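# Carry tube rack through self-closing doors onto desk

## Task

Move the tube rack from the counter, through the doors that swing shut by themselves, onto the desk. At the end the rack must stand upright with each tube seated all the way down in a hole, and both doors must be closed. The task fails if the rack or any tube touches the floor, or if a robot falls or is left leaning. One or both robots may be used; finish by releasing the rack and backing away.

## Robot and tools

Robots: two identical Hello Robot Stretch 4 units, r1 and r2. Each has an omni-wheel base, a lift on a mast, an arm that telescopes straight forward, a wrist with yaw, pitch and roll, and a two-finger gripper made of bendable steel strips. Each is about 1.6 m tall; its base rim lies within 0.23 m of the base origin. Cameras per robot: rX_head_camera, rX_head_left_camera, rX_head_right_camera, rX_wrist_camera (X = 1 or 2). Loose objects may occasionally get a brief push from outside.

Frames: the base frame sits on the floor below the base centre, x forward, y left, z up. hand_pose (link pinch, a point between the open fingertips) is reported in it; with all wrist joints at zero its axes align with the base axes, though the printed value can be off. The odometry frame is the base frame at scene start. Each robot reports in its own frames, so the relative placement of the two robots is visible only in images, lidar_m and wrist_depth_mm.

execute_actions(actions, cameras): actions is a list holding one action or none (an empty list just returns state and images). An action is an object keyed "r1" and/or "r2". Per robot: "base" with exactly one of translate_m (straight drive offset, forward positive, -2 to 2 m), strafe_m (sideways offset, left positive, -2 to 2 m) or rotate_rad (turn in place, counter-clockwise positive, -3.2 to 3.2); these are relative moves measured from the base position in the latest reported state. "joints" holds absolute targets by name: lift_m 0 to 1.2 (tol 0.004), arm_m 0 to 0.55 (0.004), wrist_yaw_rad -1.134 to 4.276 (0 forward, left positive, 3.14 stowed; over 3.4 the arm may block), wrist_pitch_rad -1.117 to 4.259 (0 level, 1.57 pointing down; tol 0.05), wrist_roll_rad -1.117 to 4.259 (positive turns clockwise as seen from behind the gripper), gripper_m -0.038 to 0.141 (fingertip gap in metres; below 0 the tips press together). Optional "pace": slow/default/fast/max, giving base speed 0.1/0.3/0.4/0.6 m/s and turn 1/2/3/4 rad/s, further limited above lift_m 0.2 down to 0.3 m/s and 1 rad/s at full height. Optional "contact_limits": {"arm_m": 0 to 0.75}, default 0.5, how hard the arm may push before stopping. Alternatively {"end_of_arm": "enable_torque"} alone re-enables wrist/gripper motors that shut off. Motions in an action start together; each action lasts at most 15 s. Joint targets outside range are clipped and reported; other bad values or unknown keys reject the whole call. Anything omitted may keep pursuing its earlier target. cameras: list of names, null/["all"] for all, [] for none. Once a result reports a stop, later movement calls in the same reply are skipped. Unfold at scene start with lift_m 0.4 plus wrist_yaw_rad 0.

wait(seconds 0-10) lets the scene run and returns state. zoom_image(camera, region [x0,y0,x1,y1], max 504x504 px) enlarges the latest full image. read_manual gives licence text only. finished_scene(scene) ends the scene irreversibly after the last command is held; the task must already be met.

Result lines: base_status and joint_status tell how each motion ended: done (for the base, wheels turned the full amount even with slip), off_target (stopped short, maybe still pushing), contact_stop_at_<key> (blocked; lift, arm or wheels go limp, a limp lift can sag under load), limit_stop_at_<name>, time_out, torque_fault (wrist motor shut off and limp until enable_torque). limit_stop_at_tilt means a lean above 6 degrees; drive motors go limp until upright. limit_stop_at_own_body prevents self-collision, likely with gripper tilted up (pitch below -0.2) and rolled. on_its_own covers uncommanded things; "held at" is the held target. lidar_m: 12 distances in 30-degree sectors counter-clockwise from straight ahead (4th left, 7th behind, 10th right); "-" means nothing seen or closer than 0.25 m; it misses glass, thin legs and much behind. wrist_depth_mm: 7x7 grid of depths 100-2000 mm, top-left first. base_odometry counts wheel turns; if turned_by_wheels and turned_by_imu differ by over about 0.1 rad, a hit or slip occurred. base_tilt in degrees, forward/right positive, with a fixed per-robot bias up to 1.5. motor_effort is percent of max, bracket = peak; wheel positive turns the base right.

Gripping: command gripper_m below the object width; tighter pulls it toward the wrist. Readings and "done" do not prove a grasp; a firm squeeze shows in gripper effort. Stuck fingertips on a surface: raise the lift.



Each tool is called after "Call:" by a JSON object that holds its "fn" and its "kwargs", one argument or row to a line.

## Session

Call:
{"fn": "execute_actions", "kwargs": {
  "actions": []
}}

Scene clock: 0.00 s.
r1.base_odometry: x=+0.000 y=+0.000 heading=+0.000 (m, m, rad; r1's odometry frame)
r1.turned_by_wheels: +0.000 (rad since the last result)
r1.turned_by_imu: +0.000 (rad since the last result)
r1.base_tilt: forward=+0.0 right=+0.2 (deg)
r1.lidar_m: 0.80 0.82 1.10 1.21 1.19 1.66 2.27 2.34 3.08 1.18 1.22 0.88
r1.base_status: not commanded
r1.joint_positions: lift_m=+0.204 arm_m=-0.003 wrist_yaw_rad=+3.207 wrist_pitch_rad=+0.006 wrist_roll_rad=+0.000 gripper_m=+0.057
r1.joint_status: not commanded
r1.motor_effort: lift_m=+19 arm_m=+0 wrist_yaw_rad=+1 wrist_pitch_rad=-6 wrist_roll_rad=+2 gripper_m=-2 wheel_0=+0 wheel_1=-1 wheel_2=+0 (%)
r1.hand_pose: x=-0.1252 y=+0.0685 z=+0.3809 quat_wxyz=(-0.033, -0.003, +0.000, +0.999) (m; r1's base frame)
r1.wrist_depth_mm: - 134 134 - - - 1661 / - - 132 - - - 1661 / - 110 132 - - - 1661 / - 123 151 - - - 1708 / 198 - - - - - 1708 / 216 1618 208 1661 202 1576 1464 / 603 960 1042 146 960 1008 1025
r2.base_odometry: x=+0.000 y=+0.000 heading=+0.000 (m, m, rad; r2's odometry frame)
r2.turned_by_wheels: +0.000 (rad since the last result)
r2.turned_by_imu: +0.000 (rad since the last result)
r2.base_tilt: forward=-0.2 right=+0.2 (deg)
r2.lidar_m: 2.48 1.63 1.51 1.18 0.75 0.67 0.69 0.87 1.22 1.22 2.70 2.44
r2.base_status: not commanded
r2.joint_positions: lift_m=+0.266 arm_m=+0.001 wrist_yaw_rad=+3.184 wrist_pitch_rad=-0.010 wrist_roll_rad=+0.010 gripper_m=+0.057
r2.joint_status: not commanded
r2.motor_effort: lift_m=+17 arm_m=-1 wrist_yaw_rad=+3 wrist_pitch_rad=-5 wrist_roll_rad=+0 gripper_m=-3 wheel_0=+0 wheel_1=-1 wheel_2=+0 (%)
r2.hand_pose: x=-0.1200 y=+0.0751 z=+0.4467 quat_wxyz=(-0.021, +0.005, +0.005, +1.000) (m; r2's base frame)
r2.wrist_depth_mm: - - 139 831 741 676 627 / - - 139 820 750 683 627 / - 113 141 798 750 691 634 / 148 145 253 842 759 683 627 / 216 1078 946 820 750 683 634 / 216 1098 202 820 200 683 634 / 217 891 917 - 750 668 634
pictures: r1_head_camera, r1_head_left_camera, r1_head_right_camera, r1_wrist_camera, r2_head_camera, r2_head_left_camera, r2_head_right_camera, r2_wrist_camera
Images, in order (width x height): r1_head_camera 420x560, r1_head_left_camera 420x672, r1_head_right_camera 420x672, r1_wrist_camera 616x392, r2_head_camera 420x560, r2_head_left_camera 420x672, r2_head_right_camera 420x672, r2_wrist_camera 616x392.

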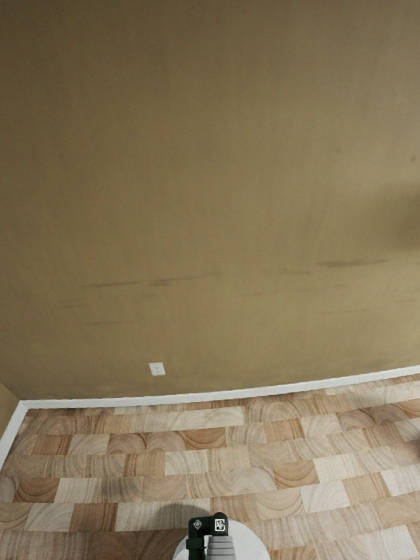

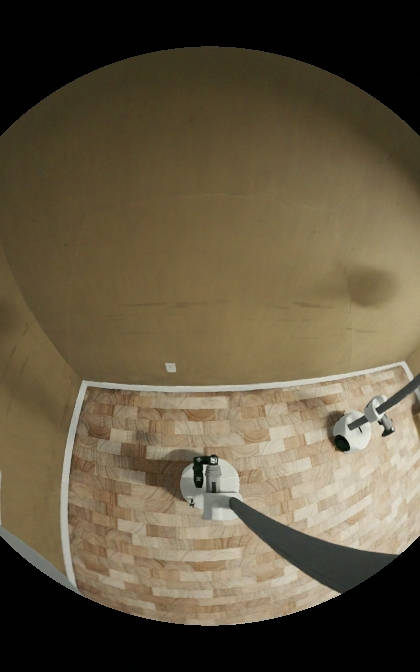

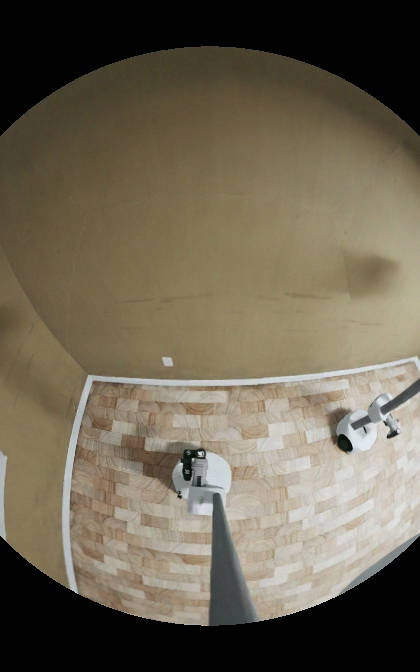

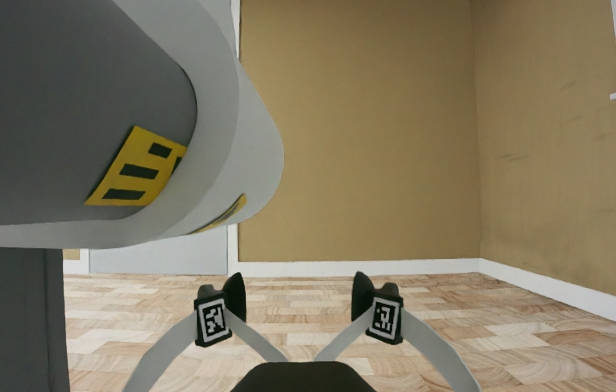

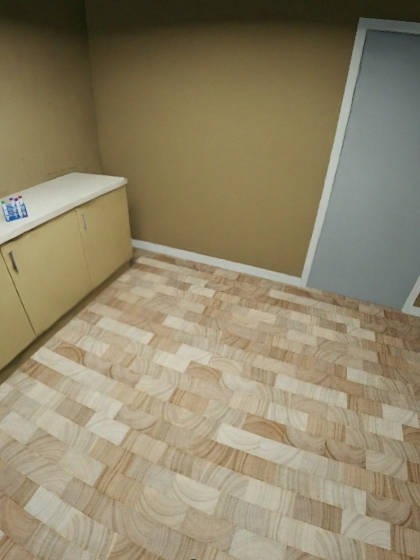

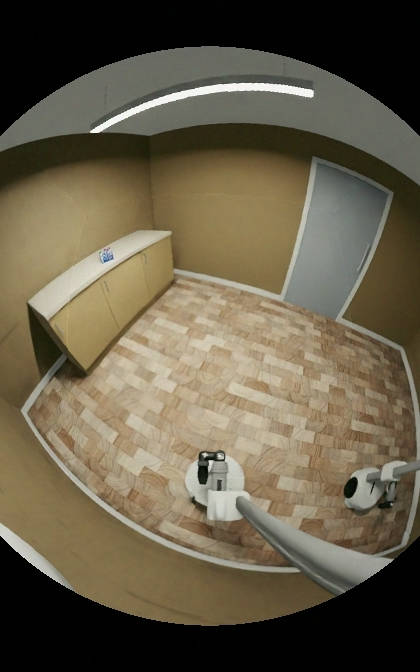

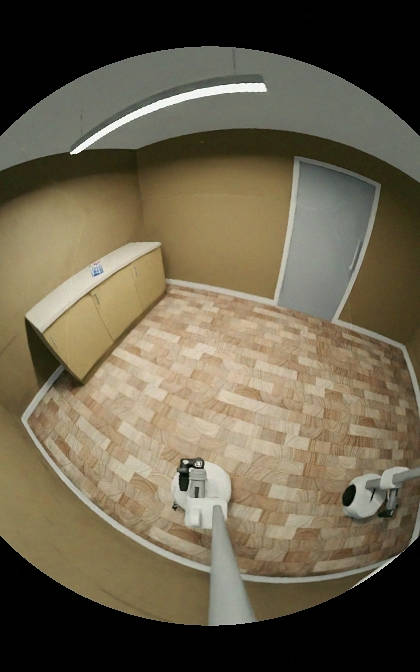

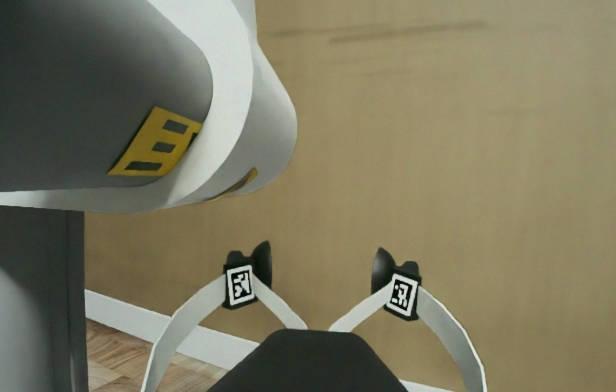

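Call:
{"fn": "execute_actions", "kwargs": {
  "actions": [
    {"r1":{"base":{"rotate_rad":-3.02},"joints":{"lift_m":0.7,"wrist_yaw_rad":0,"gripper_m":0.09},"pace":"fast"},"r2":{"base":{"rotate_rad":1.19},"joints":{"lift_m":0.88,"wrist_yaw_rad":0,"gripper_m":0.141},"pace":"fast"}}
  ],
  "cameras": ["r1_head_camera","r1_wrist_camera","r2_head_camera","r2_wrist_camera"]
}}

Scene clock: 2.87 s.
r1.base_odometry: x=+0.000 y=+0.000 heading=-3.020 (m, m, rad; r1's odometry frame)
r1.turned_by_wheels: -3.020 (rad since the last result)
r1.turned_by_imu: -3.061 (rad since the last result)
r1.base_tilt: forward=+0.1 right=+0.2 (deg)
r1.lidar_m: 2.24 2.42 2.96 1.19 1.12 0.83 0.79 0.87 1.25 1.21 1.25 1.87
r1.base_status: done
r1.joint_positions: lift_m=+0.700 arm_m=-0.003 wrist_yaw_rad=+0.000 wrist_pitch_rad=+0.006 wrist_roll_rad=+0.000 gripper_m=+0.090
r1.joint_status: all done
r1.motor_effort: lift_m=+26(27) arm_m=+0(0) wrist_yaw_rad=-1(3) wrist_pitch_rad=-7(6) wrist_roll_rad=+0(0) gripper_m=-2(4) wheel_0=+1(6) wheel_1=+1(12) wheel_2=-1(9) (%)
r1.hand_pose: x=+0.4569 y=-0.0873 z=+0.8760 quat_wxyz=(+1.000, +0.000, +0.003, +0.000) (m; r1's base frame)
r1.wrist_depth_mm: - - - - - - 1756 / - - - - - - 1808 / - - - - - - 1756 / - - - - - - 1808 / - - - - - - 1863 / - - 217 - 197 - 1863 / - - - 144 - - 1756
r2.base_odometry: x=+0.000 y=+0.000 heading=+1.190 (m, m, rad; r2's odometry frame)
r2.turned_by_wheels: +1.190 (rad since the last result)
r2.turned_by_imu: +1.199 (rad since the last result)
r2.base_tilt: forward=-0.2 right=+0.2 (deg)
r2.lidar_m: 1.52 0.98 0.72 0.67 0.71 0.94 1.19 1.50 2.56 2.43 2.14 1.54
r2.base_status: done
r2.joint_positions: lift_m=+0.880 arm_m=+0.001 wrist_yaw_rad=+0.000 wrist_pitch_rad=-0.010 wrist_roll_rad=+0.010 gripper_m=+0.141
r2.joint_status: all done
r2.motor_effort: lift_m=+22(22) arm_m=-1(1) wrist_yaw_rad=+1(4) wrist_pitch_rad=-5(5) wrist_roll_rad=+0(1) gripper_m=+0(3) wheel_0=+0(11) wheel_1=+1(7) wheel_2=+1(6) (%)
r2.hand_pose: x=+0.4605 y=-0.0873 z=+1.0608 quat_wxyz=(+1.000, +0.005, -0.005, +0.000) (m; r2's base frame)
r2.wrist_depth_mm: 1025 1464 1756 1756 1808 1756 1708 / 1025 1499 1863 1863 1808 1808 1808 / 1042 1537 1863 1808 1808 1808 1808 / 1042 1499 1863 1863 1863 1808 1808 / 1098 1499 1921 1921 1281 1255 1281 / 1060 1430 1863 1863 1308 1255 1308 / 1078 1464 1921 - 1281 1308 1255
pictures: r1_head_camera, r1_wrist_camera, r2_head_camera, r2_wrist_camera
Images, in order (width x height): r1_head_camera 420x560, r1_wrist_camera 616x392, r2_head_camera 420x560, r2_wrist_camera 616x392.

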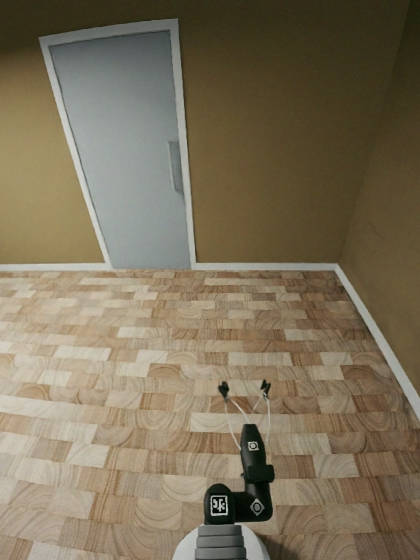

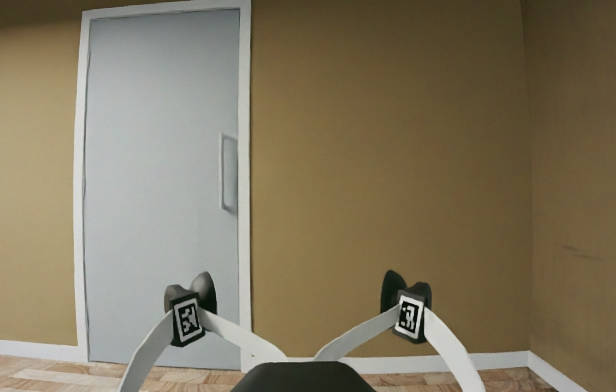

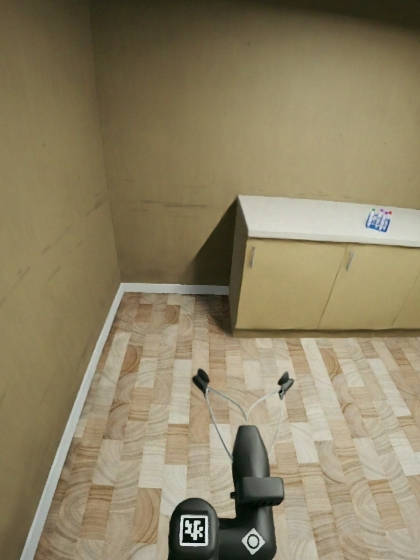

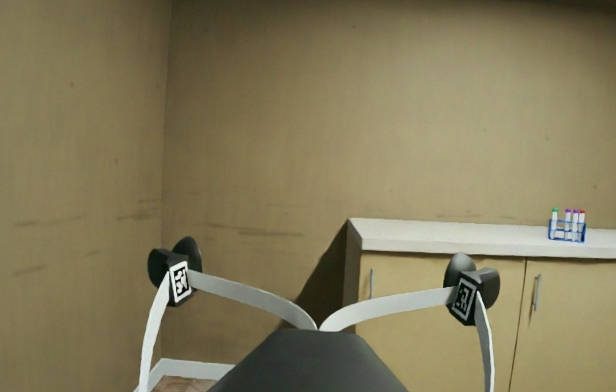

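Call:
{"fn": "execute_actions", "kwargs": {
  "actions": [
    {"r1":{"base":{"translate_m":1.38},"pace":"max"},"r2":{"base":{"strafe_m":-0.97},"pace":"max"}}
  ],
  "cameras": ["r2_wrist_camera"]
}}

Call:
{"fn": "execute_actions", "kwargs": {
  "actions": [
    {"r1":{"base":{"strafe_m":0.82},"pace":"max"},"r2":{"base":{"translate_m":0.93},"pace":"max"}}
  ],
  "cameras": ["r1_wrist_camera","r2_head_camera","r2_wrist_camera"]
}}

Scene clock: 8.17 s.
r1.base_odometry: x=-1.370 y=-0.168 heading=-3.020 (m, m, rad; r1's odometry frame)
r1.turned_by_wheels: +0.000 (rad since the last result)
r1.turned_by_imu: -0.006 (rad since the last result)
r1.base_tilt: forward=+0.2 right=+0.1 (deg)
r1.lidar_m: 0.89 0.92 1.38 1.25 1.18 2.26 2.20 1.77 1.31 1.28 1.24 0.94
r1.base_status: done
r1.joint_positions: lift_m=+0.700 arm_m=-0.003 wrist_yaw_rad=+0.000 wrist_pitch_rad=+0.006 wrist_roll_rad=+0.000 gripper_m=+0.090
r1.joint_status: not commanded
r1.motor_effort: lift_m=+20(25) arm_m=+0(0) wrist_yaw_rad=+0(1) wrist_pitch_rad=-7(7) wrist_roll_rad=+0(0) gripper_m=-3(3) wheel_0=+1(7) wheel_1=+0(7) wheel_2=+1(14) (%)
r1.hand_pose: x=+0.4569 y=-0.0874 z=+0.8764 quat_wxyz=(+1.000, +0.000, +0.003, +0.000) (m; r1's base frame)
r1.wrist_depth_mm: 707 707 699 707 691 691 683 / 707 699 691 699 707 691 683 / 715 699 699 691 699 683 683 / 707 691 699 699 676 676 676 / 699 691 691 683 683 683 676 / 699 699 217 683 197 676 676 / 691 691 691 144 683 676 683
r2.base_odometry: x=+0.901 y=-0.360 heading=+1.190 (m, m, rad; r2's odometry frame)
r2.turned_by_wheels: +0.000 (rad since the last result)
r2.turned_by_imu: -0.001 (rad since the last result)
r2.base_tilt: forward=-0.2 right=+0.2 (deg)
r2.lidar_m: 1.49 1.57 1.72 1.65 1.72 2.33 2.65 1.21 1.53 1.47 1.53 1.56
r2.base_status: done
r2.joint_positions: lift_m=+0.880 arm_m=+0.001 wrist_yaw_rad=+0.000 wrist_pitch_rad=-0.010 wrist_roll_rad=+0.010 gripper_m=+0.141
r2.joint_status: not commanded
r2.motor_effort: lift_m=+22(22) arm_m=+0(0) wrist_yaw_rad=+2(1) wrist_pitch_rad=-6(5) wrist_roll_rad=+1(0) gripper_m=-1(1) wheel_0=-2(8) wheel_1=+0(11) wheel_2=+0(2) (%)
r2.hand_pose: x=+0.4605 y=-0.0874 z=+1.0608 quat_wxyz=(+1.000, +0.005, -0.005, +0.000) (m; r2's base frame)
r2.wrist_depth_mm: 1863 1808 1808 1756 1863 1808 1756 / 1808 1863 1863 1863 1808 1808 1808 / 1863 1921 1863 1863 1808 1863 1808 / 1863 1863 1808 1863 1863 1863 1863 / 1921 1308 1281 1308 1281 1308 1281 / 1921 1281 1281 1336 1281 1255 1255 / 1983 1366 1336 - 1308 1308 1308
pictures: r2_wrist_camera
Images, in order (width x height): r2_wrist_camera 616x392.

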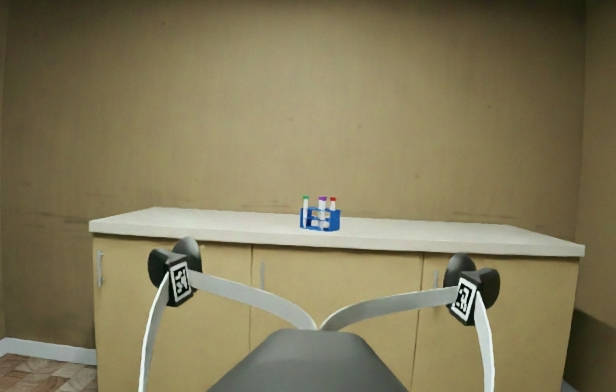

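Scene clock: 12.00 s.
r1.base_odometry: x=-1.270 y=-0.982 heading=-3.020 (m, m, rad; r1's odometry frame)
r1.turned_by_wheels: +0.000 (rad since the last result)
r1.turned_by_imu: +0.000 (rad since the last result)
r1.base_tilt: forward=+0.0 right=+0.2 (deg)
r1.lidar_m: 0.93 1.00 1.44 1.28 1.26 2.22 2.13 2.30 2.17 2.14 1.28 0.97
r1.base_status: done
r1.joint_positions: lift_m=+0.700 arm_m=-0.003 wrist_yaw_rad=+0.000 wrist_pitch_rad=+0.006 wrist_roll_rad=+0.000 gripper_m=+0.090
r1.joint_status: not commanded
r1.motor_effort: lift_m=+21(20) arm_m=+0(0) wrist_yaw_rad=+1(0) wrist_pitch_rad=-7(6) wrist_roll_rad=+0(0) gripper_m=+2(2) wheel_0=+1(10) wheel_1=-2(11) wheel_2=+1(3) (%)
r1.hand_pose: x=+0.4569 y=-0.0874 z=+0.8764 quat_wxyz=(+1.000, +0.000, +0.003, +0.000) (m; r1's base frame)
r1.wrist_depth_mm: 759 750 750 750 732 741 723 / 759 759 750 741 732 723 707 / 750 759 750 741 732 732 715 / 768 750 750 750 732 732 715 / 750 759 732 741 732 732 715 / 750 741 216 732 197 732 723 / 741 741 732 144 732 732 707
r2.base_odometry: x=+1.246 y=+0.503 heading=+1.190 (m, m, rad; r2's odometry frame)
r2.turned_by_wheels: +0.000 (rad since the last result)
r2.turned_by_imu: -0.004 (rad since the last result)
r2.base_tilt: forward=-0.1 right=+0.2 (deg)
r2.lidar_m: 0.55 0.58 0.80 1.66 1.72 2.33 1.38 1.30 1.53 1.45 0.82 0.60
r2.base_status: done
r2.joint_positions: lift_m=+0.880 arm_m=+0.001 wrist_yaw_rad=+0.000 wrist_pitch_rad=-0.010 wrist_roll_rad=+0.010 gripper_m=+0.141
r2.joint_status: not commanded
r2.motor_effort: lift_m=+22(22) arm_m=+0(0) wrist_yaw_rad=+0(1) wrist_pitch_rad=-5(5) wrist_roll_rad=+1(0) gripper_m=+1(0) wheel_0=+2(2) wheel_1=+1(4) wheel_2=+0(10) (%)
r2.hand_pose: x=+0.4605 y=-0.0874 z=+1.0608 quat_wxyz=(+1.000, +0.005, -0.005, +0.000) (m; r2's base frame)
r2.wrist_depth_mm: 946 946 931 931 946 931 917 / 946 931 946 946 931 931 917 / 960 960 931 946 946 931 931 / 976 960 960 976 946 931 931 / 820 866 842 866 960 931 960 / 500 492 500 449 504 508 609 / 375 379 410 - 421 407 436
pictures: r1_wrist_camera, r2_head_camera, r2_wrist_camera
Images, in order (width x height): r1_wrist_camera 616x392, r2_head_camera 420x560, r2_wrist_camera 616x392.

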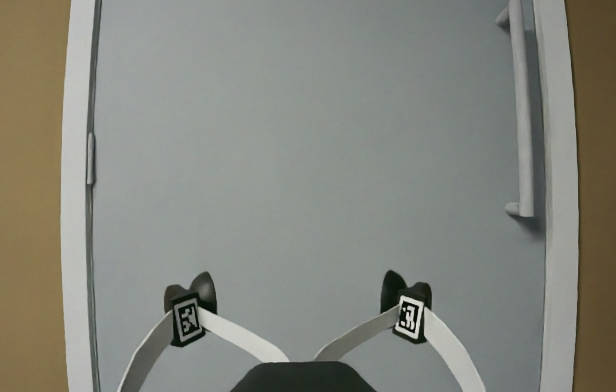

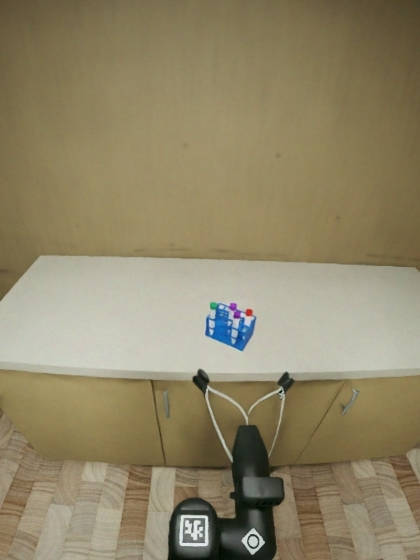

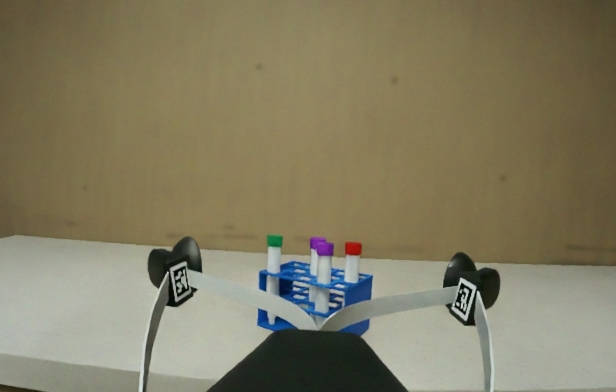

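Call:
{"fn": "zoom_image", "kwargs": {
  "camera": "r2_head_camera",
  "region": [180, 280, 290, 375]
}}

Call:
{"fn": "zoom_image", "kwargs": {
  "camera": "r2_wrist_camera",
  "region": [240, 220, 400, 350]
}}

Region (180, 280, 290, 375) of r2_head_camera's 420x560 image, scaled by 4.582, with more detail than that image has; it fills the top 435 rows of this view, and the rest is white.

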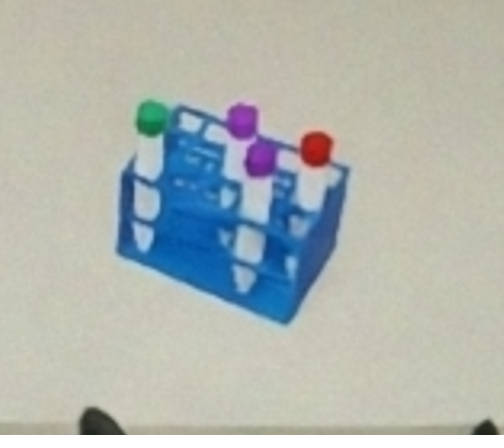

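Region (240, 220, 400, 350) of r2_wrist_camera's 616x392 image, scaled by 3.150; it fills the top 410 rows of this view, and the rest is white.

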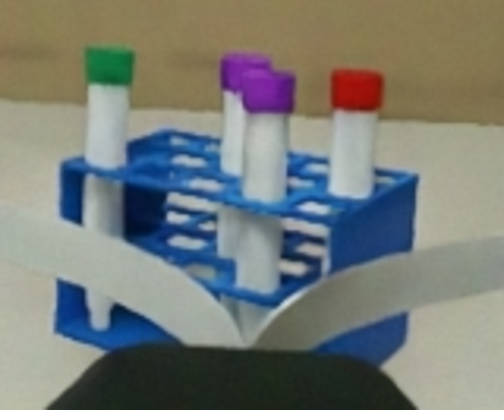

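Call:
{"fn": "execute_actions", "kwargs": {
  "actions": []
}}

Scene clock: 13.83 s.
r1.base_odometry: x=-1.270 y=-0.982 heading=-3.020 (m, m, rad; r1's odometry frame)
r1.turned_by_wheels: +0.000 (rad since the last result)
r1.turned_by_imu: -0.001 (rad since the last result)
r1.base_tilt: forward=+0.2 right=+0.4 (deg)
r1.lidar_m: 0.93 0.96 1.45 1.27 1.29 2.20 2.14 2.28 2.17 2.12 1.31 0.94
r1.base_status: done
r1.joint_positions: lift_m=+0.700 arm_m=-0.003 wrist_yaw_rad=+0.000 wrist_pitch_rad=+0.006 wrist_roll_rad=+0.000 gripper_m=+0.090
r1.joint_status: not commanded
r1.motor_effort: lift_m=+20(20) arm_m=+0(0) wrist_yaw_rad=+0(0) wrist_pitch_rad=-7(6) wrist_roll_rad=+0(0) gripper_m=+0(2) wheel_0=+1(10) wheel_1=-2(11) wheel_2=+1(3) (%)
r1.hand_pose: x=+0.4569 y=-0.0874 z=+0.8764 quat_wxyz=(+1.000, +0.000, +0.003, +0.000) (m; r1's base frame)
r1.wrist_depth_mm: 759 759 759 750 741 750 723 / 759 750 759 750 741 741 723 / 759 750 741 750 741 741 732 / 741 750 750 750 741 732 715 / 759 750 759 741 741 732 715 / 759 741 217 732 197 723 707 / 741 750 750 144 732 723 707
r2.base_odometry: x=+1.246 y=+0.503 heading=+1.190 (m, m, rad; r2's odometry frame)
r2.turned_by_wheels: +0.000 (rad since the last result)
r2.turned_by_imu: +0.000 (rad since the last result)
r2.base_tilt: forward=-0.2 right=+0.2 (deg)
r2.lidar_m: 0.54 0.58 0.80 1.67 1.74 2.34 1.35 1.31 1.53 1.44 0.81 0.58
r2.base_status: done
r2.joint_positions: lift_m=+0.880 arm_m=+0.001 wrist_yaw_rad=+0.000 wrist_pitch_rad=-0.010 wrist_roll_rad=+0.010 gripper_m=+0.141
r2.joint_status: not commanded
r2.motor_effort: lift_m=+22(22) arm_m=+0(0) wrist_yaw_rad=+0(1) wrist_pitch_rad=-5(5) wrist_roll_rad=+0(0) gripper_m=+1(0) wheel_0=+2(2) wheel_1=+1(4) wheel_2=+0(10) (%)
r2.hand_pose: x=+0.4605 y=-0.0874 z=+1.0608 quat_wxyz=(+1.000, +0.005, -0.005, +0.000) (m; r2's base frame)
r2.wrist_depth_mm: 946 931 917 946 931 917 917 / 960 946 931 931 917 931 917 / 960 960 946 931 917 931 946 / 946 960 960 960 946 946 946 / 809 854 831 854 960 960 946 / 500 492 496 452 504 508 597 / 377 382 413 - 421 410 436
pictures: r1_head_camera, r1_head_left_camera, r1_head_right_camera, r1_wrist_camera, r2_head_camera, r2_head_left_camera, r2_head_right_camera, r2_wrist_camera
Images, in order (width x height): r1_head_camera 420x560, r1_head_left_camera 420x672, r1_head_right_camera 420x672, r1_wrist_camera 616x392, r2_head_camera 420x560, r2_head_left_camera 420x672, r2_head_right_camera 420x672, r2_wrist_camera 616x392.

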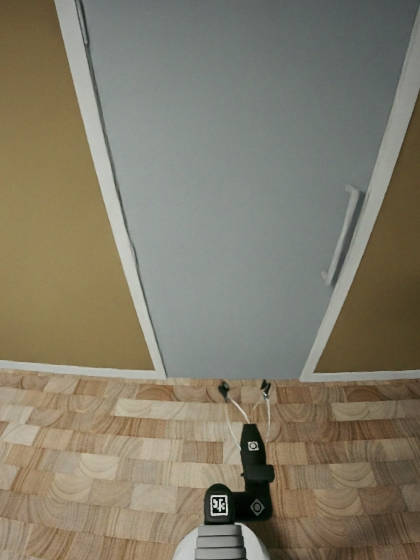

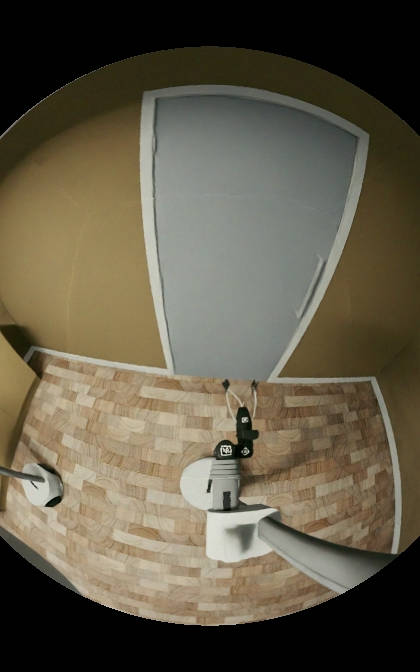

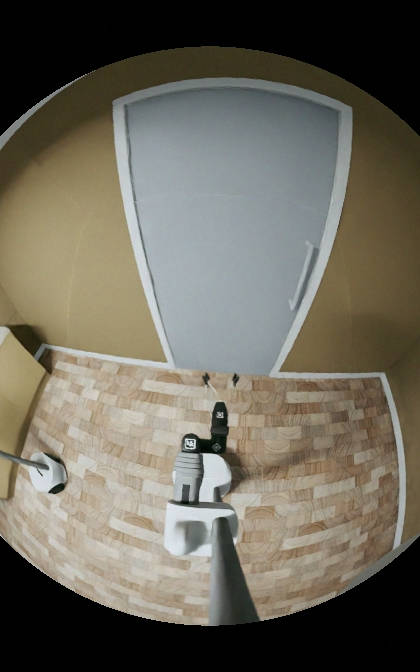

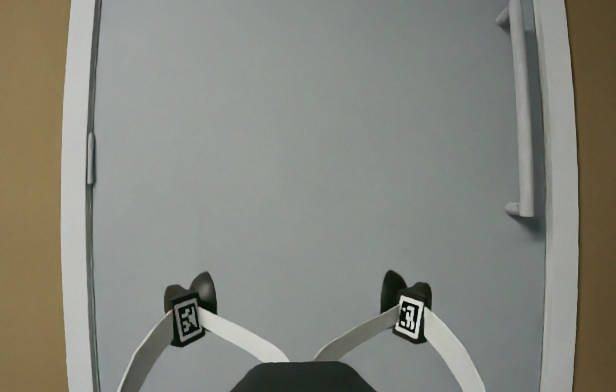

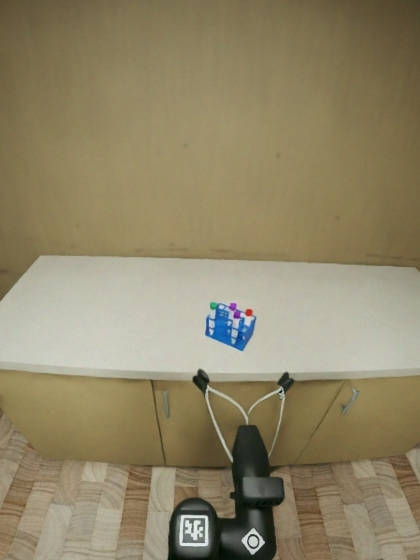

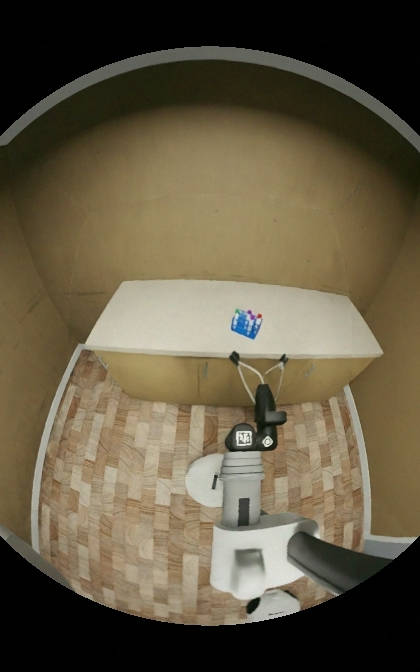

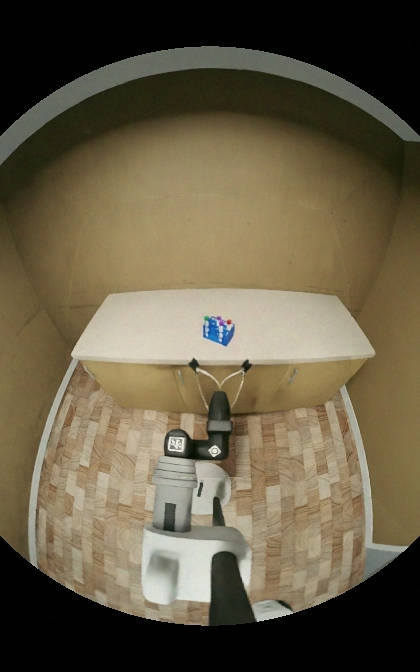

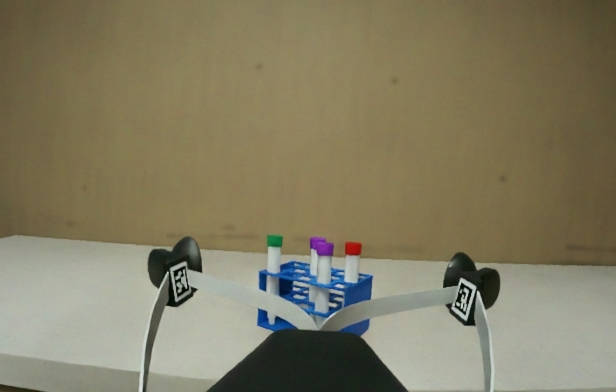

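Call:
{"fn": "execute_actions", "kwargs": {
  "actions": [
    {"r1":{"base":{"translate_m":0.1},"joints":{"lift_m":0.79,"wrist_yaw_rad":0.7}},"r2":{"base":{"strafe_m":0.44},"pace":"fast"}}
  ],
  "cameras": []
}}

Call:
{"fn": "execute_actions", "kwargs": {
  "actions": [
    {"r1":{"base":{"rotate_rad":-0.74},"joints":{"arm_m":0.3}},"r2":{"base":{"rotate_rad":-0.52},"joints":{"arm_m":0.2,"lift_m":0.84}}}
  ],
  "cameras": ["r1_wrist_camera","r2_wrist_camera","r2_head_camera"]
}}

Scene clock: 17.50 s.
r1.base_odometry: x=-1.369 y=-0.994 heading=-3.020 (m, m, rad; r1's odometry frame)
r1.turned_by_wheels: +0.000 (rad since the last result)
r1.turned_by_imu: -0.002 (rad since the last result)
r1.base_tilt: forward=+0.1 right=+0.0 (deg)
r1.lidar_m: 0.83 0.90 1.29 1.96 1.52 2.29 2.23 2.39 2.17 2.14 1.16 0.86
r1.base_status: done
r1.joint_positions: lift_m=+0.790 arm_m=-0.003 wrist_yaw_rad=+0.700 wrist_pitch_rad=+0.006 wrist_roll_rad=+0.000 gripper_m=+0.090
r1.joint_status: all done
r1.motor_effort: lift_m=+26(29) arm_m=+0(0) wrist_yaw_rad=+2(8) wrist_pitch_rad=-7(7) wrist_roll_rad=+0(0) gripper_m=+2(3) wheel_0=-1(5) wheel_1=-1(5) wheel_2=+0(8) (%)
r1.hand_pose: x=+0.4454 y=+0.1189 z=+0.9660 quat_wxyz=(+0.939, -0.001, +0.003, +0.343) (m; r1's base frame)
r1.wrist_depth_mm: - 1464 1042 809 668 564 504 / - 1430 1025 820 668 564 508 / - 1397 1025 809 668 564 504 / - 1430 1025 809 676 569 504 / - 1430 1025 798 661 564 500 / - 1366 217 798 196 564 504 / - 1281 991 144 661 539 500
r2.base_odometry: x=+0.838 y=+0.667 heading=+1.190 (m, m, rad; r2's odometry frame)
r2.turned_by_wheels: +0.000 (rad since the last result)
r2.turned_by_imu: -0.001 (rad since the last result)
r2.base_tilt: forward=-0.1 right=+0.2 (deg)
r2.lidar_m: 0.55 0.59 1.27 1.22 1.26 1.73 3.65 1.55 1.86 1.90 0.81 0.58
r2.base_status: done
r2.joint_positions: lift_m=+0.880 arm_m=+0.001 wrist_yaw_rad=+0.000 wrist_pitch_rad=-0.010 wrist_roll_rad=+0.010 gripper_m=+0.141
r2.joint_status: not commanded
r2.motor_effort: lift_m=+22(22) arm_m=+0(1) wrist_yaw_rad=+1(1) wrist_pitch_rad=-5(5) wrist_roll_rad=+1(0) gripper_m=+0(1) wheel_0=+1(12) wheel_1=-2(10) wheel_2=-1(3) (%)
r2.hand_pose: x=+0.4605 y=-0.0874 z=+1.0608 quat_wxyz=(+1.000, +0.005, -0.005, +0.000) (m; r2's base frame)
r2.wrist_depth_mm: 946 931 917 904 931 917 917 / 960 931 946 917 931 917 904 / 960 960 946 931 931 917 917 / 960 960 946 946 946 946 946 / 976 960 842 946 960 946 946 / 504 488 500 525 504 504 574 / 377 379 413 - 421 410 433
pictures: none
No camera images: the call's "cameras" was empty. Leave "cameras" out to get every camera's image.

Scene clock: 19.53 s.
r1.base_odometry: x=-1.369 y=-0.994 heading=+2.523 (m, m, rad; r1's odometry frame)
r1.turned_by_wheels: -0.740 (rad since the last result)
r1.turned_by_imu: -0.751 (rad since the last result)
r1.base_tilt: forward=+0.3 right=+0.3 (deg)
r1.lidar_m: 0.88 0.83 0.84 1.07 1.96 1.57 1.53 2.27 2.30 2.34 2.10 1.48
r1.base_status: done
r1.joint_positions: lift_m=+0.790 arm_m=+0.299 wrist_yaw_rad=+0.700 wrist_pitch_rad=+0.006 wrist_roll_rad=+0.000 gripper_m=+0.090
r1.joint_status: all done
r1.motor_effort: lift_m=+25(26) arm_m=+7(7) wrist_yaw_rad=+0(1) wrist_pitch_rad=-7(6) wrist_roll_rad=+0(0) gripper_m=-2(1) wheel_0=+0(6) wheel_1=+0(8) wheel_2=-1(7) (%)
r1.hand_pose: x=+0.7466 y=+0.1190 z=+0.9661 quat_wxyz=(+0.939, -0.001, +0.003, +0.343) (m; r1's base frame)
r1.wrist_depth_mm: 445 449 452 452 449 452 452 / 445 442 449 445 449 449 452 / 445 445 442 449 449 433 449 / 442 442 445 449 445 433 445 / 439 442 442 445 449 436 445 / 442 439 217 445 197 433 445 / 445 439 439 144 442 445 442
r2.base_odometry: x=+0.837 y=+0.667 heading=+0.670 (m, m, rad; r2's odometry frame)
r2.turned_by_wheels: -0.520 (rad since the last result)
r2.turned_by_imu: -0.525 (rad since the last result)
r2.base_tilt: forward=-0.2 right=+0.2 (deg)
r2.lidar_m: 0.58 0.55 0.57 1.29 1.21 1.28 1.73 3.55 1.56 2.00 1.89 0.82
r2.base_status: done
r2.joint_positions: lift_m=+0.840 arm_m=+0.199 wrist_yaw_rad=+0.000 wrist_pitch_rad=-0.010 wrist_roll_rad=+0.010 gripper_m=+0.141
r2.joint_status: all done
r2.motor_effort: lift_m=+13(19) arm_m=+5(5) wrist_yaw_rad=+3(1) wrist_pitch_rad=-5(5) wrist_roll_rad=+0(1) gripper_m=+1(0) wheel_0=+0(9) wheel_1=-1(6) wheel_2=-1(6) (%)
r2.hand_pose: x=+0.6585 y=-0.0874 z=+1.0215 quat_wxyz=(+1.000, +0.005, -0.005, +0.000) (m; r2's base frame)
r2.wrist_depth_mm: 683 750 831 931 1078 1205 1430 / 691 759 831 960 1078 1255 1430 / 699 750 842 960 1098 1336 1430 / 707 778 866 991 1118 1308 1430 / 654 699 676 462 732 866 878 / 402 394 402 424 407 404 508 / 303 306 330 - 357 418 525
pictures: r1_wrist_camera, r2_head_camera, r2_wrist_camera
Images, in order (width x height): r1_wrist_camera 616x392, r2_head_camera 420x560, r2_wrist_camera 616x392.

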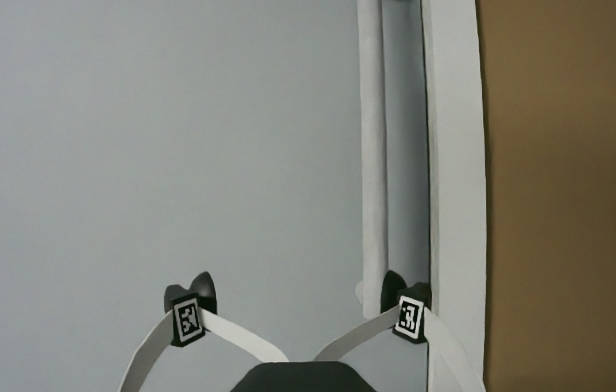

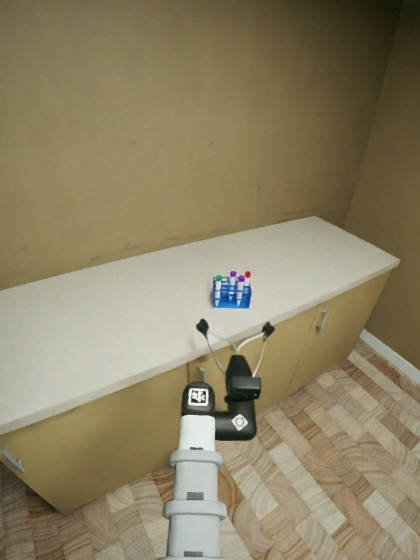

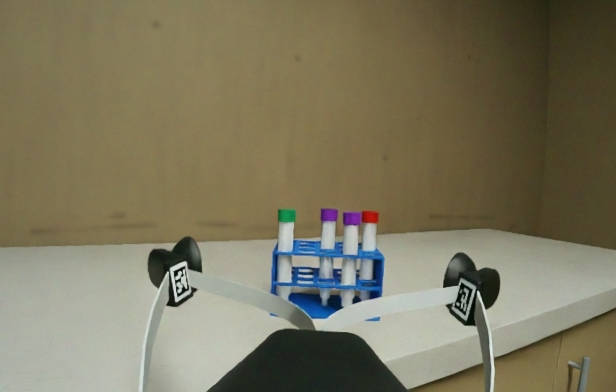

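Call:
{"fn": "execute_actions", "kwargs": {
  "actions": [
    {"r1":{"joints":{"arm_m":0.415,"lift_m":0.84}},"r2":{"base":{"strafe_m":-0.011},"joints":{"arm_m":0.27,"lift_m":0.783}}}
  ],
  "cameras": ["r1_wrist_camera","r2_wrist_camera"]
}}

Scene clock: 24.83 s.
r1.base_odometry: x=-1.369 y=-0.994 heading=+2.523 (m, m, rad; r1's odometry frame)
r1.turned_by_wheels: +0.000 (rad since the last result)
r1.turned_by_imu: -0.001 (rad since the last result)
r1.base_tilt: forward=+0.0 right=+0.3 (deg)
r1.lidar_m: 0.89 0.84 0.85 1.06 1.94 1.53 1.56 2.25 2.29 2.35 2.11 1.48
r1.base_status: not commanded
r1.joint_positions: lift_m=+0.840 arm_m=+0.414 wrist_yaw_rad=+0.700 wrist_pitch_rad=+0.006 wrist_roll_rad=+0.000 gripper_m=+0.090
r1.joint_status: all done
r1.motor_effort: lift_m=+26(26) arm_m=+7(6) wrist_yaw_rad=+1(1) wrist_pitch_rad=-7(7) wrist_roll_rad=+0(0) gripper_m=-2(1) wheel_0=+0(0) wheel_1=+0(0) wheel_2=-1(1) (%)
r1.hand_pose: x=+0.8616 y=+0.1190 z=+1.0160 quat_wxyz=(+0.939, -0.001, +0.003, +0.343) (m; r1's base frame)
r1.wrist_depth_mm: 357 357 359 359 347 364 362 / 355 357 357 357 343 362 362 / 355 357 355 357 345 359 362 / 353 353 353 357 343 359 357 / 353 353 355 355 342 357 357 / 351 353 218 353 196 355 355 / 349 351 353 144 338 355 353
r2.base_odometry: x=+0.844 y=+0.658 heading=+0.670 (m, m, rad; r2's odometry frame)
r2.turned_by_wheels: +0.000 (rad since the last result)
r2.turned_by_imu: -0.001 (rad since the last result)
r2.base_tilt: forward=-0.1 right=+0.2 (deg)
r2.lidar_m: 0.59 0.56 0.58 1.27 1.22 1.28 1.75 3.54 1.54 1.98 1.90 0.82
r2.base_status: done
r2.joint_positions: lift_m=+0.783 arm_m=+0.269 wrist_yaw_rad=+0.000 wrist_pitch_rad=-0.010 wrist_roll_rad=+0.010 gripper_m=+0.141
r2.joint_status: all done
r2.motor_effort: lift_m=+13(12) arm_m=+5(5) wrist_yaw_rad=+1(2) wrist_pitch_rad=-5(4) wrist_roll_rad=+0(1) gripper_m=+2(1) wheel_0=+1(9) wheel_1=-1(6) wheel_2=+0(2) (%)
r2.hand_pose: x=+0.7285 y=-0.0874 z=+0.9646 quat_wxyz=(+1.000, +0.005, -0.005, +0.000) (m; r2's base frame)
r2.wrist_depth_mm: 640 691 778 891 1008 1182 1366 / 647 707 809 891 1025 1205 1397 / 654 715 798 891 1042 1229 1366 / 661 732 820 384 1025 1205 1397 / 430 449 430 389 469 569 580 / 263 259 264 277 282 290 384 / 199 200 216 - 272 343 421
pictures: r1_wrist_camera, r2_wrist_camera
Images, in order (width x height): r1_wrist_camera 616x392, r2_wrist_camera 616x392.

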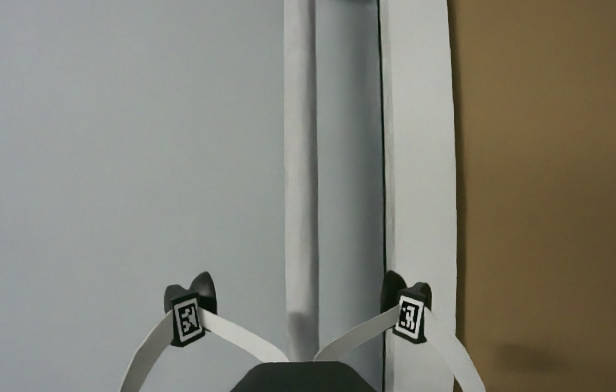

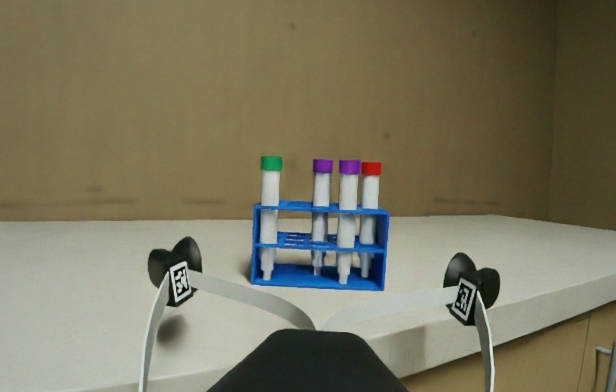

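Call:
{"fn": "execute_actions", "kwargs": {
  "actions": [
    {"r1":{"base":{"strafe_m":0.066},"joints":{"arm_m":0.492},"pace":"slow"},"r2":{"joints":{"arm_m":0.4},"pace":"slow"}}
  ],
  "cameras": ["r1_wrist_camera","r2_wrist_camera"]
}}

Scene clock: 27.83 s.
r1.base_odometry: x=-1.407 y=-1.048 heading=+2.523 (m, m, rad; r1's odometry frame)
r1.turned_by_wheels: +0.000 (rad since the last result)
r1.turned_by_imu: -0.001 (rad since the last result)
r1.base_tilt: forward=+0.1 right=+0.2 (deg)
r1.lidar_m: 0.89 0.78 0.82 1.00 1.93 1.54 1.50 2.30 2.32 2.39 2.19 1.40
r1.base_status: done
r1.joint_positions: lift_m=+0.840 arm_m=+0.491 wrist_yaw_rad=+0.700 wrist_pitch_rad=+0.006 wrist_roll_rad=+0.000 gripper_m=+0.090
r1.joint_status: all done
r1.motor_effort: lift_m=+26(26) arm_m=+7(8) wrist_yaw_rad=+0(1) wrist_pitch_rad=-6(7) wrist_roll_rad=+1(0) gripper_m=+0(0) wheel_0=-1(5) wheel_1=+1(1) wheel_2=+0(1) (%)
r1.hand_pose: x=+0.9386 y=+0.1190 z=+1.0160 quat_wxyz=(+0.939, -0.001, +0.003, +0.343) (m; r1's base frame)
r1.wrist_depth_mm: 255 256 257 186 258 244 - / 253 255 255 186 254 243 257 / 254 254 253 186 256 242 256 / 251 252 255 186 254 242 254 / 252 253 254 186 255 241 254 / 251 251 218 186 197 241 253 / 252 250 251 145 252 240 -
r2.base_odometry: x=+0.844 y=+0.658 heading=+0.670 (m, m, rad; r2's odometry frame)
r2.turned_by_wheels: +0.000 (rad since the last result)
r2.turned_by_imu: +0.000 (rad since the last result)
r2.base_tilt: forward=-0.1 right=+0.2 (deg)
r2.lidar_m: 0.57 0.55 0.58 1.28 1.23 1.28 1.74 3.54 1.52 1.65 1.90 0.84
r2.base_status: not commanded
r2.joint_positions: lift_m=+0.783 arm_m=+0.399 wrist_yaw_rad=+0.000 wrist_pitch_rad=-0.010 wrist_roll_rad=+0.010 gripper_m=+0.141
r2.joint_status: all done
r2.motor_effort: lift_m=+13(13) arm_m=+5(5) wrist_yaw_rad=+1(2) wrist_pitch_rad=-5(5) wrist_roll_rad=+0(1) gripper_m=+0(1) wheel_0=+1(1) wheel_1=-1(1) wheel_2=+0(0) (%)
r2.hand_pose: x=+0.8585 y=-0.0874 z=+0.9646 quat_wxyz=(+1.000, +0.005, -0.005, +0.000) (m; r2's base frame)
r2.wrist_depth_mm: 549 603 676 768 866 1008 1182 / 554 615 691 768 878 1042 1255 / 564 615 683 768 891 1042 1255 / 569 627 676 750 259 1078 1255 / 427 449 231 258 251 564 585 / 262 257 237 229 243 265 314 / 198 200 216 - 220 214 -
pictures: r1_wrist_camera, r2_wrist_camera
Images, in order (width x height): r1_wrist_camera 616x392, r2_wrist_camera 616x392.

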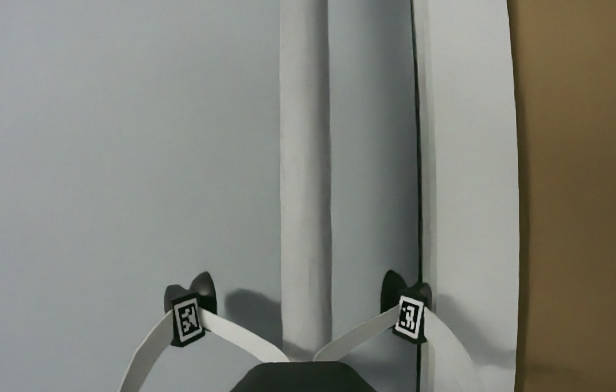

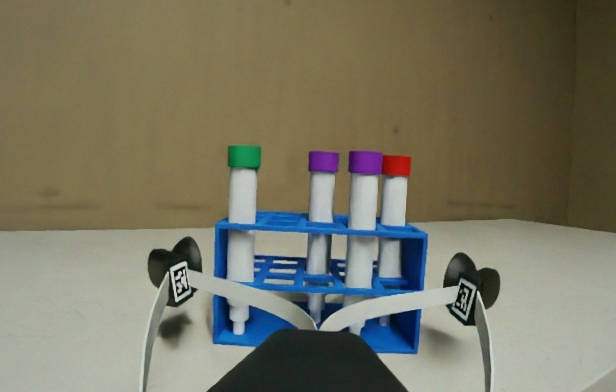

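Call:
{"fn": "execute_actions", "kwargs": {
  "actions": [
    {"r1":{"joints":{"gripper_m":-0.03}},"r2":{"joints":{"arm_m":0.425},"pace":"slow"}}
  ],
  "cameras": ["r1_wrist_camera","r2_wrist_camera"]
}}

Scene clock: 30.13 s.
r1.base_odometry: x=-1.408 y=-1.048 heading=+2.523 (m, m, rad; r1's odometry frame)
r1.turned_by_wheels: +0.000 (rad since the last result)
r1.turned_by_imu: -0.001 (rad since the last result)
r1.base_tilt: forward=+0.2 right=+0.1 (deg)
r1.lidar_m: 0.87 0.80 0.81 0.99 1.92 1.54 1.49 2.31 2.33 2.40 2.17 1.42
r1.base_status: not commanded
r1.joint_positions: lift_m=+0.840 arm_m=+0.491 wrist_yaw_rad=+0.700 wrist_pitch_rad=+0.006 wrist_roll_rad=+0.000 gripper_m=-0.030
r1.joint_status: all done
r1.motor_effort: lift_m=+26(25) arm_m=+4(7) wrist_yaw_rad=+1(6) wrist_pitch_rad=-6(7) wrist_roll_rad=+1(1) gripper_m=-11(13) wheel_0=-1(1) wheel_1=+0(1) wheel_2=+0(0) (%)
r1.hand_pose: x=+0.9390 y=+0.1189 z=+1.0160 quat_wxyz=(+0.939, -0.001, +0.003, +0.343) (m; r1's base frame)
r1.wrist_depth_mm: 244 243 244 171 243 243 - / 242 243 242 170 242 244 254 / 242 242 241 169 241 242 255 / 242 241 241 169 242 241 254 / 240 240 239 168 239 240 255 / 240 240 240 168 239 238 253 / 239 239 238 165 238 239 -
r2.base_odometry: x=+0.844 y=+0.658 heading=+0.670 (m, m, rad; r2's odometry frame)
r2.turned_by_wheels: +0.000 (rad since the last result)
r2.turned_by_imu: +0.000 (rad since the last result)
r2.base_tilt: forward=-0.1 right=+0.2 (deg)
r2.lidar_m: 0.59 0.54 0.59 1.29 1.23 1.28 1.76 3.53 1.52 1.67 1.88 0.83
r2.base_status: not commanded
r2.joint_positions: lift_m=+0.783 arm_m=+0.424 wrist_yaw_rad=+0.000 wrist_pitch_rad=-0.010 wrist_roll_rad=+0.010 gripper_m=+0.141
r2.joint_status: all done
r2.motor_effort: lift_m=+13(13) arm_m=+5(5) wrist_yaw_rad=-1(0) wrist_pitch_rad=-4(6) wrist_roll_rad=+0(1) gripper_m=+1(0) wheel_0=+1(0) wheel_1=-1(1) wheel_2=+0(0) (%)
r2.hand_pose: x=+0.8835 y=-0.0874 z=+0.9646 quat_wxyz=(+1.000, +0.005, -0.005, +0.000) (m; r2's base frame)
r2.wrist_depth_mm: 535 585 654 741 854 1008 1138 / 535 597 661 750 866 1008 1182 / 544 603 661 741 866 1025 1229 / 549 609 634 723 229 1042 1255 / 427 449 208 252 206 574 585 / 262 257 208 227 206 265 314 / 198 198 209 - 210 215 -
pictures: r1_wrist_camera, r2_wrist_camera
Images, in order (width x height): r1_wrist_camera 616x392, r2_wrist_camera 616x392.

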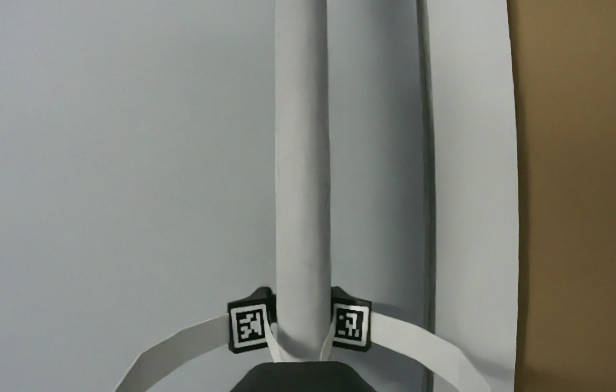

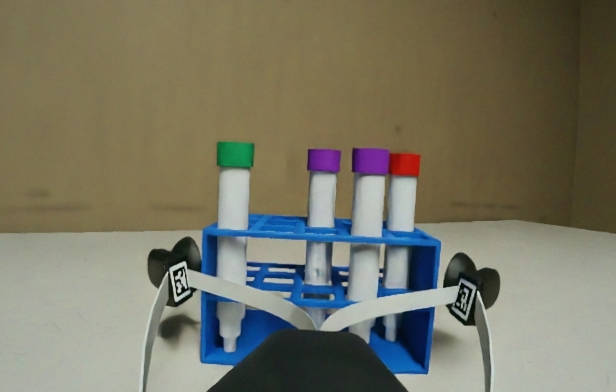

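Call:
{"fn": "execute_actions", "kwargs": {
  "actions": [
    {"r1":{"base":{"strafe_m":-0.064},"joints":{"arm_m":0.378},"pace":"slow"},"r2":{"joints":{"gripper_m":0.085},"pace":"slow"}}
  ],
  "cameras": ["r1_wrist_camera","r2_wrist_camera"]
}}

Scene clock: 35.87 s.
r1.base_odometry: x=-1.371 y=-0.996 heading=+2.523 (m, m, rad; r1's odometry frame)
r1.turned_by_wheels: +0.000 (rad since the last result)
r1.turned_by_imu: -0.001 (rad since the last result)
r1.base_tilt: forward=+0.2 right=+0.2 (deg)
r1.lidar_m: 0.77 0.76 0.81 1.06 1.94 1.55 1.54 2.25 2.29 2.34 2.12 1.48
r1.base_status: done
r1.joint_positions: lift_m=+0.840 arm_m=+0.379 wrist_yaw_rad=+0.698 wrist_pitch_rad=+0.006 wrist_roll_rad=+0.000 gripper_m=-0.030
r1.joint_status: all done
r1.motor_effort: lift_m=+26(26) arm_m=-8(8) wrist_yaw_rad=+5(23) wrist_pitch_rad=-7(6) wrist_roll_rad=+0(0) gripper_m=-16(15) wheel_0=+2(10) wheel_1=-2(4) wheel_2=+0(4) (%)
r1.hand_pose: x=+0.8274 y=+0.1185 z=+1.0160 quat_wxyz=(+0.940, -0.001, +0.003, +0.342) (m; r1's base frame)
r1.wrist_depth_mm: 277 266 256 174 236 387 389 / 276 266 255 174 236 387 384 / 274 264 253 173 237 384 387 / 273 263 253 173 236 384 384 / 276 264 253 173 235 382 384 / 272 263 249 172 233 379 384 / 271 260 248 165 231 382 379
r2.base_odometry: x=+0.844 y=+0.658 heading=+0.670 (m, m, rad; r2's odometry frame)
r2.turned_by_wheels: +0.000 (rad since the last result)
r2.turned_by_imu: -0.001 (rad since the last result)
r2.base_tilt: forward=-0.1 right=+0.2 (deg)
r2.lidar_m: 0.60 0.55 0.58 1.30 1.24 1.28 1.73 3.55 1.54 1.97 1.88 0.83
r2.base_status: not commanded
r2.joint_positions: lift_m=+0.783 arm_m=+0.424 wrist_yaw_rad=+0.000 wrist_pitch_rad=-0.010 wrist_roll_rad=+0.010 gripper_m=+0.085
r2.joint_status: all done
r2.motor_effort: lift_m=+13(13) arm_m=+5(5) wrist_yaw_rad=+3(0) wrist_pitch_rad=-5(5) wrist_roll_rad=+0(0) gripper_m=-23(26) wheel_0=+1(1) wheel_1=-1(1) wheel_2=+0(0) (%)
r2.hand_pose: x=+0.8835 y=-0.0874 z=+0.9646 quat_wxyz=(+1.000, +0.005, -0.005, +0.000) (m; r2's base frame)
r2.wrist_depth_mm: 535 591 654 741 842 991 1160 / 544 591 661 741 854 991 1182 / 544 603 654 741 842 1025 1205 / 554 609 647 723 219 1042 1255 / 427 455 198 224 202 569 591 / 262 242 198 227 198 189 315 / 198 203 202 - 196 214 -
pictures: r1_wrist_camera, r2_wrist_camera
Images, in order (width x height): r1_wrist_camera 616x392, r2_wrist_camera 616x392.

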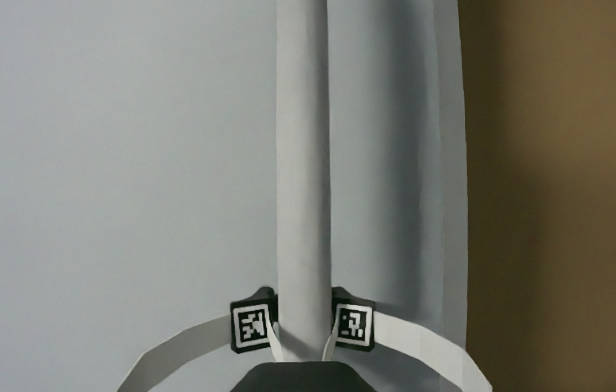

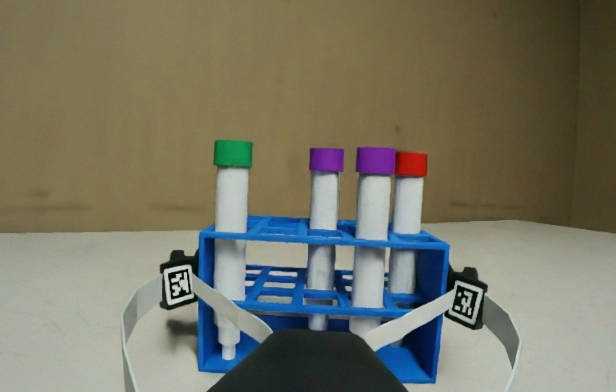

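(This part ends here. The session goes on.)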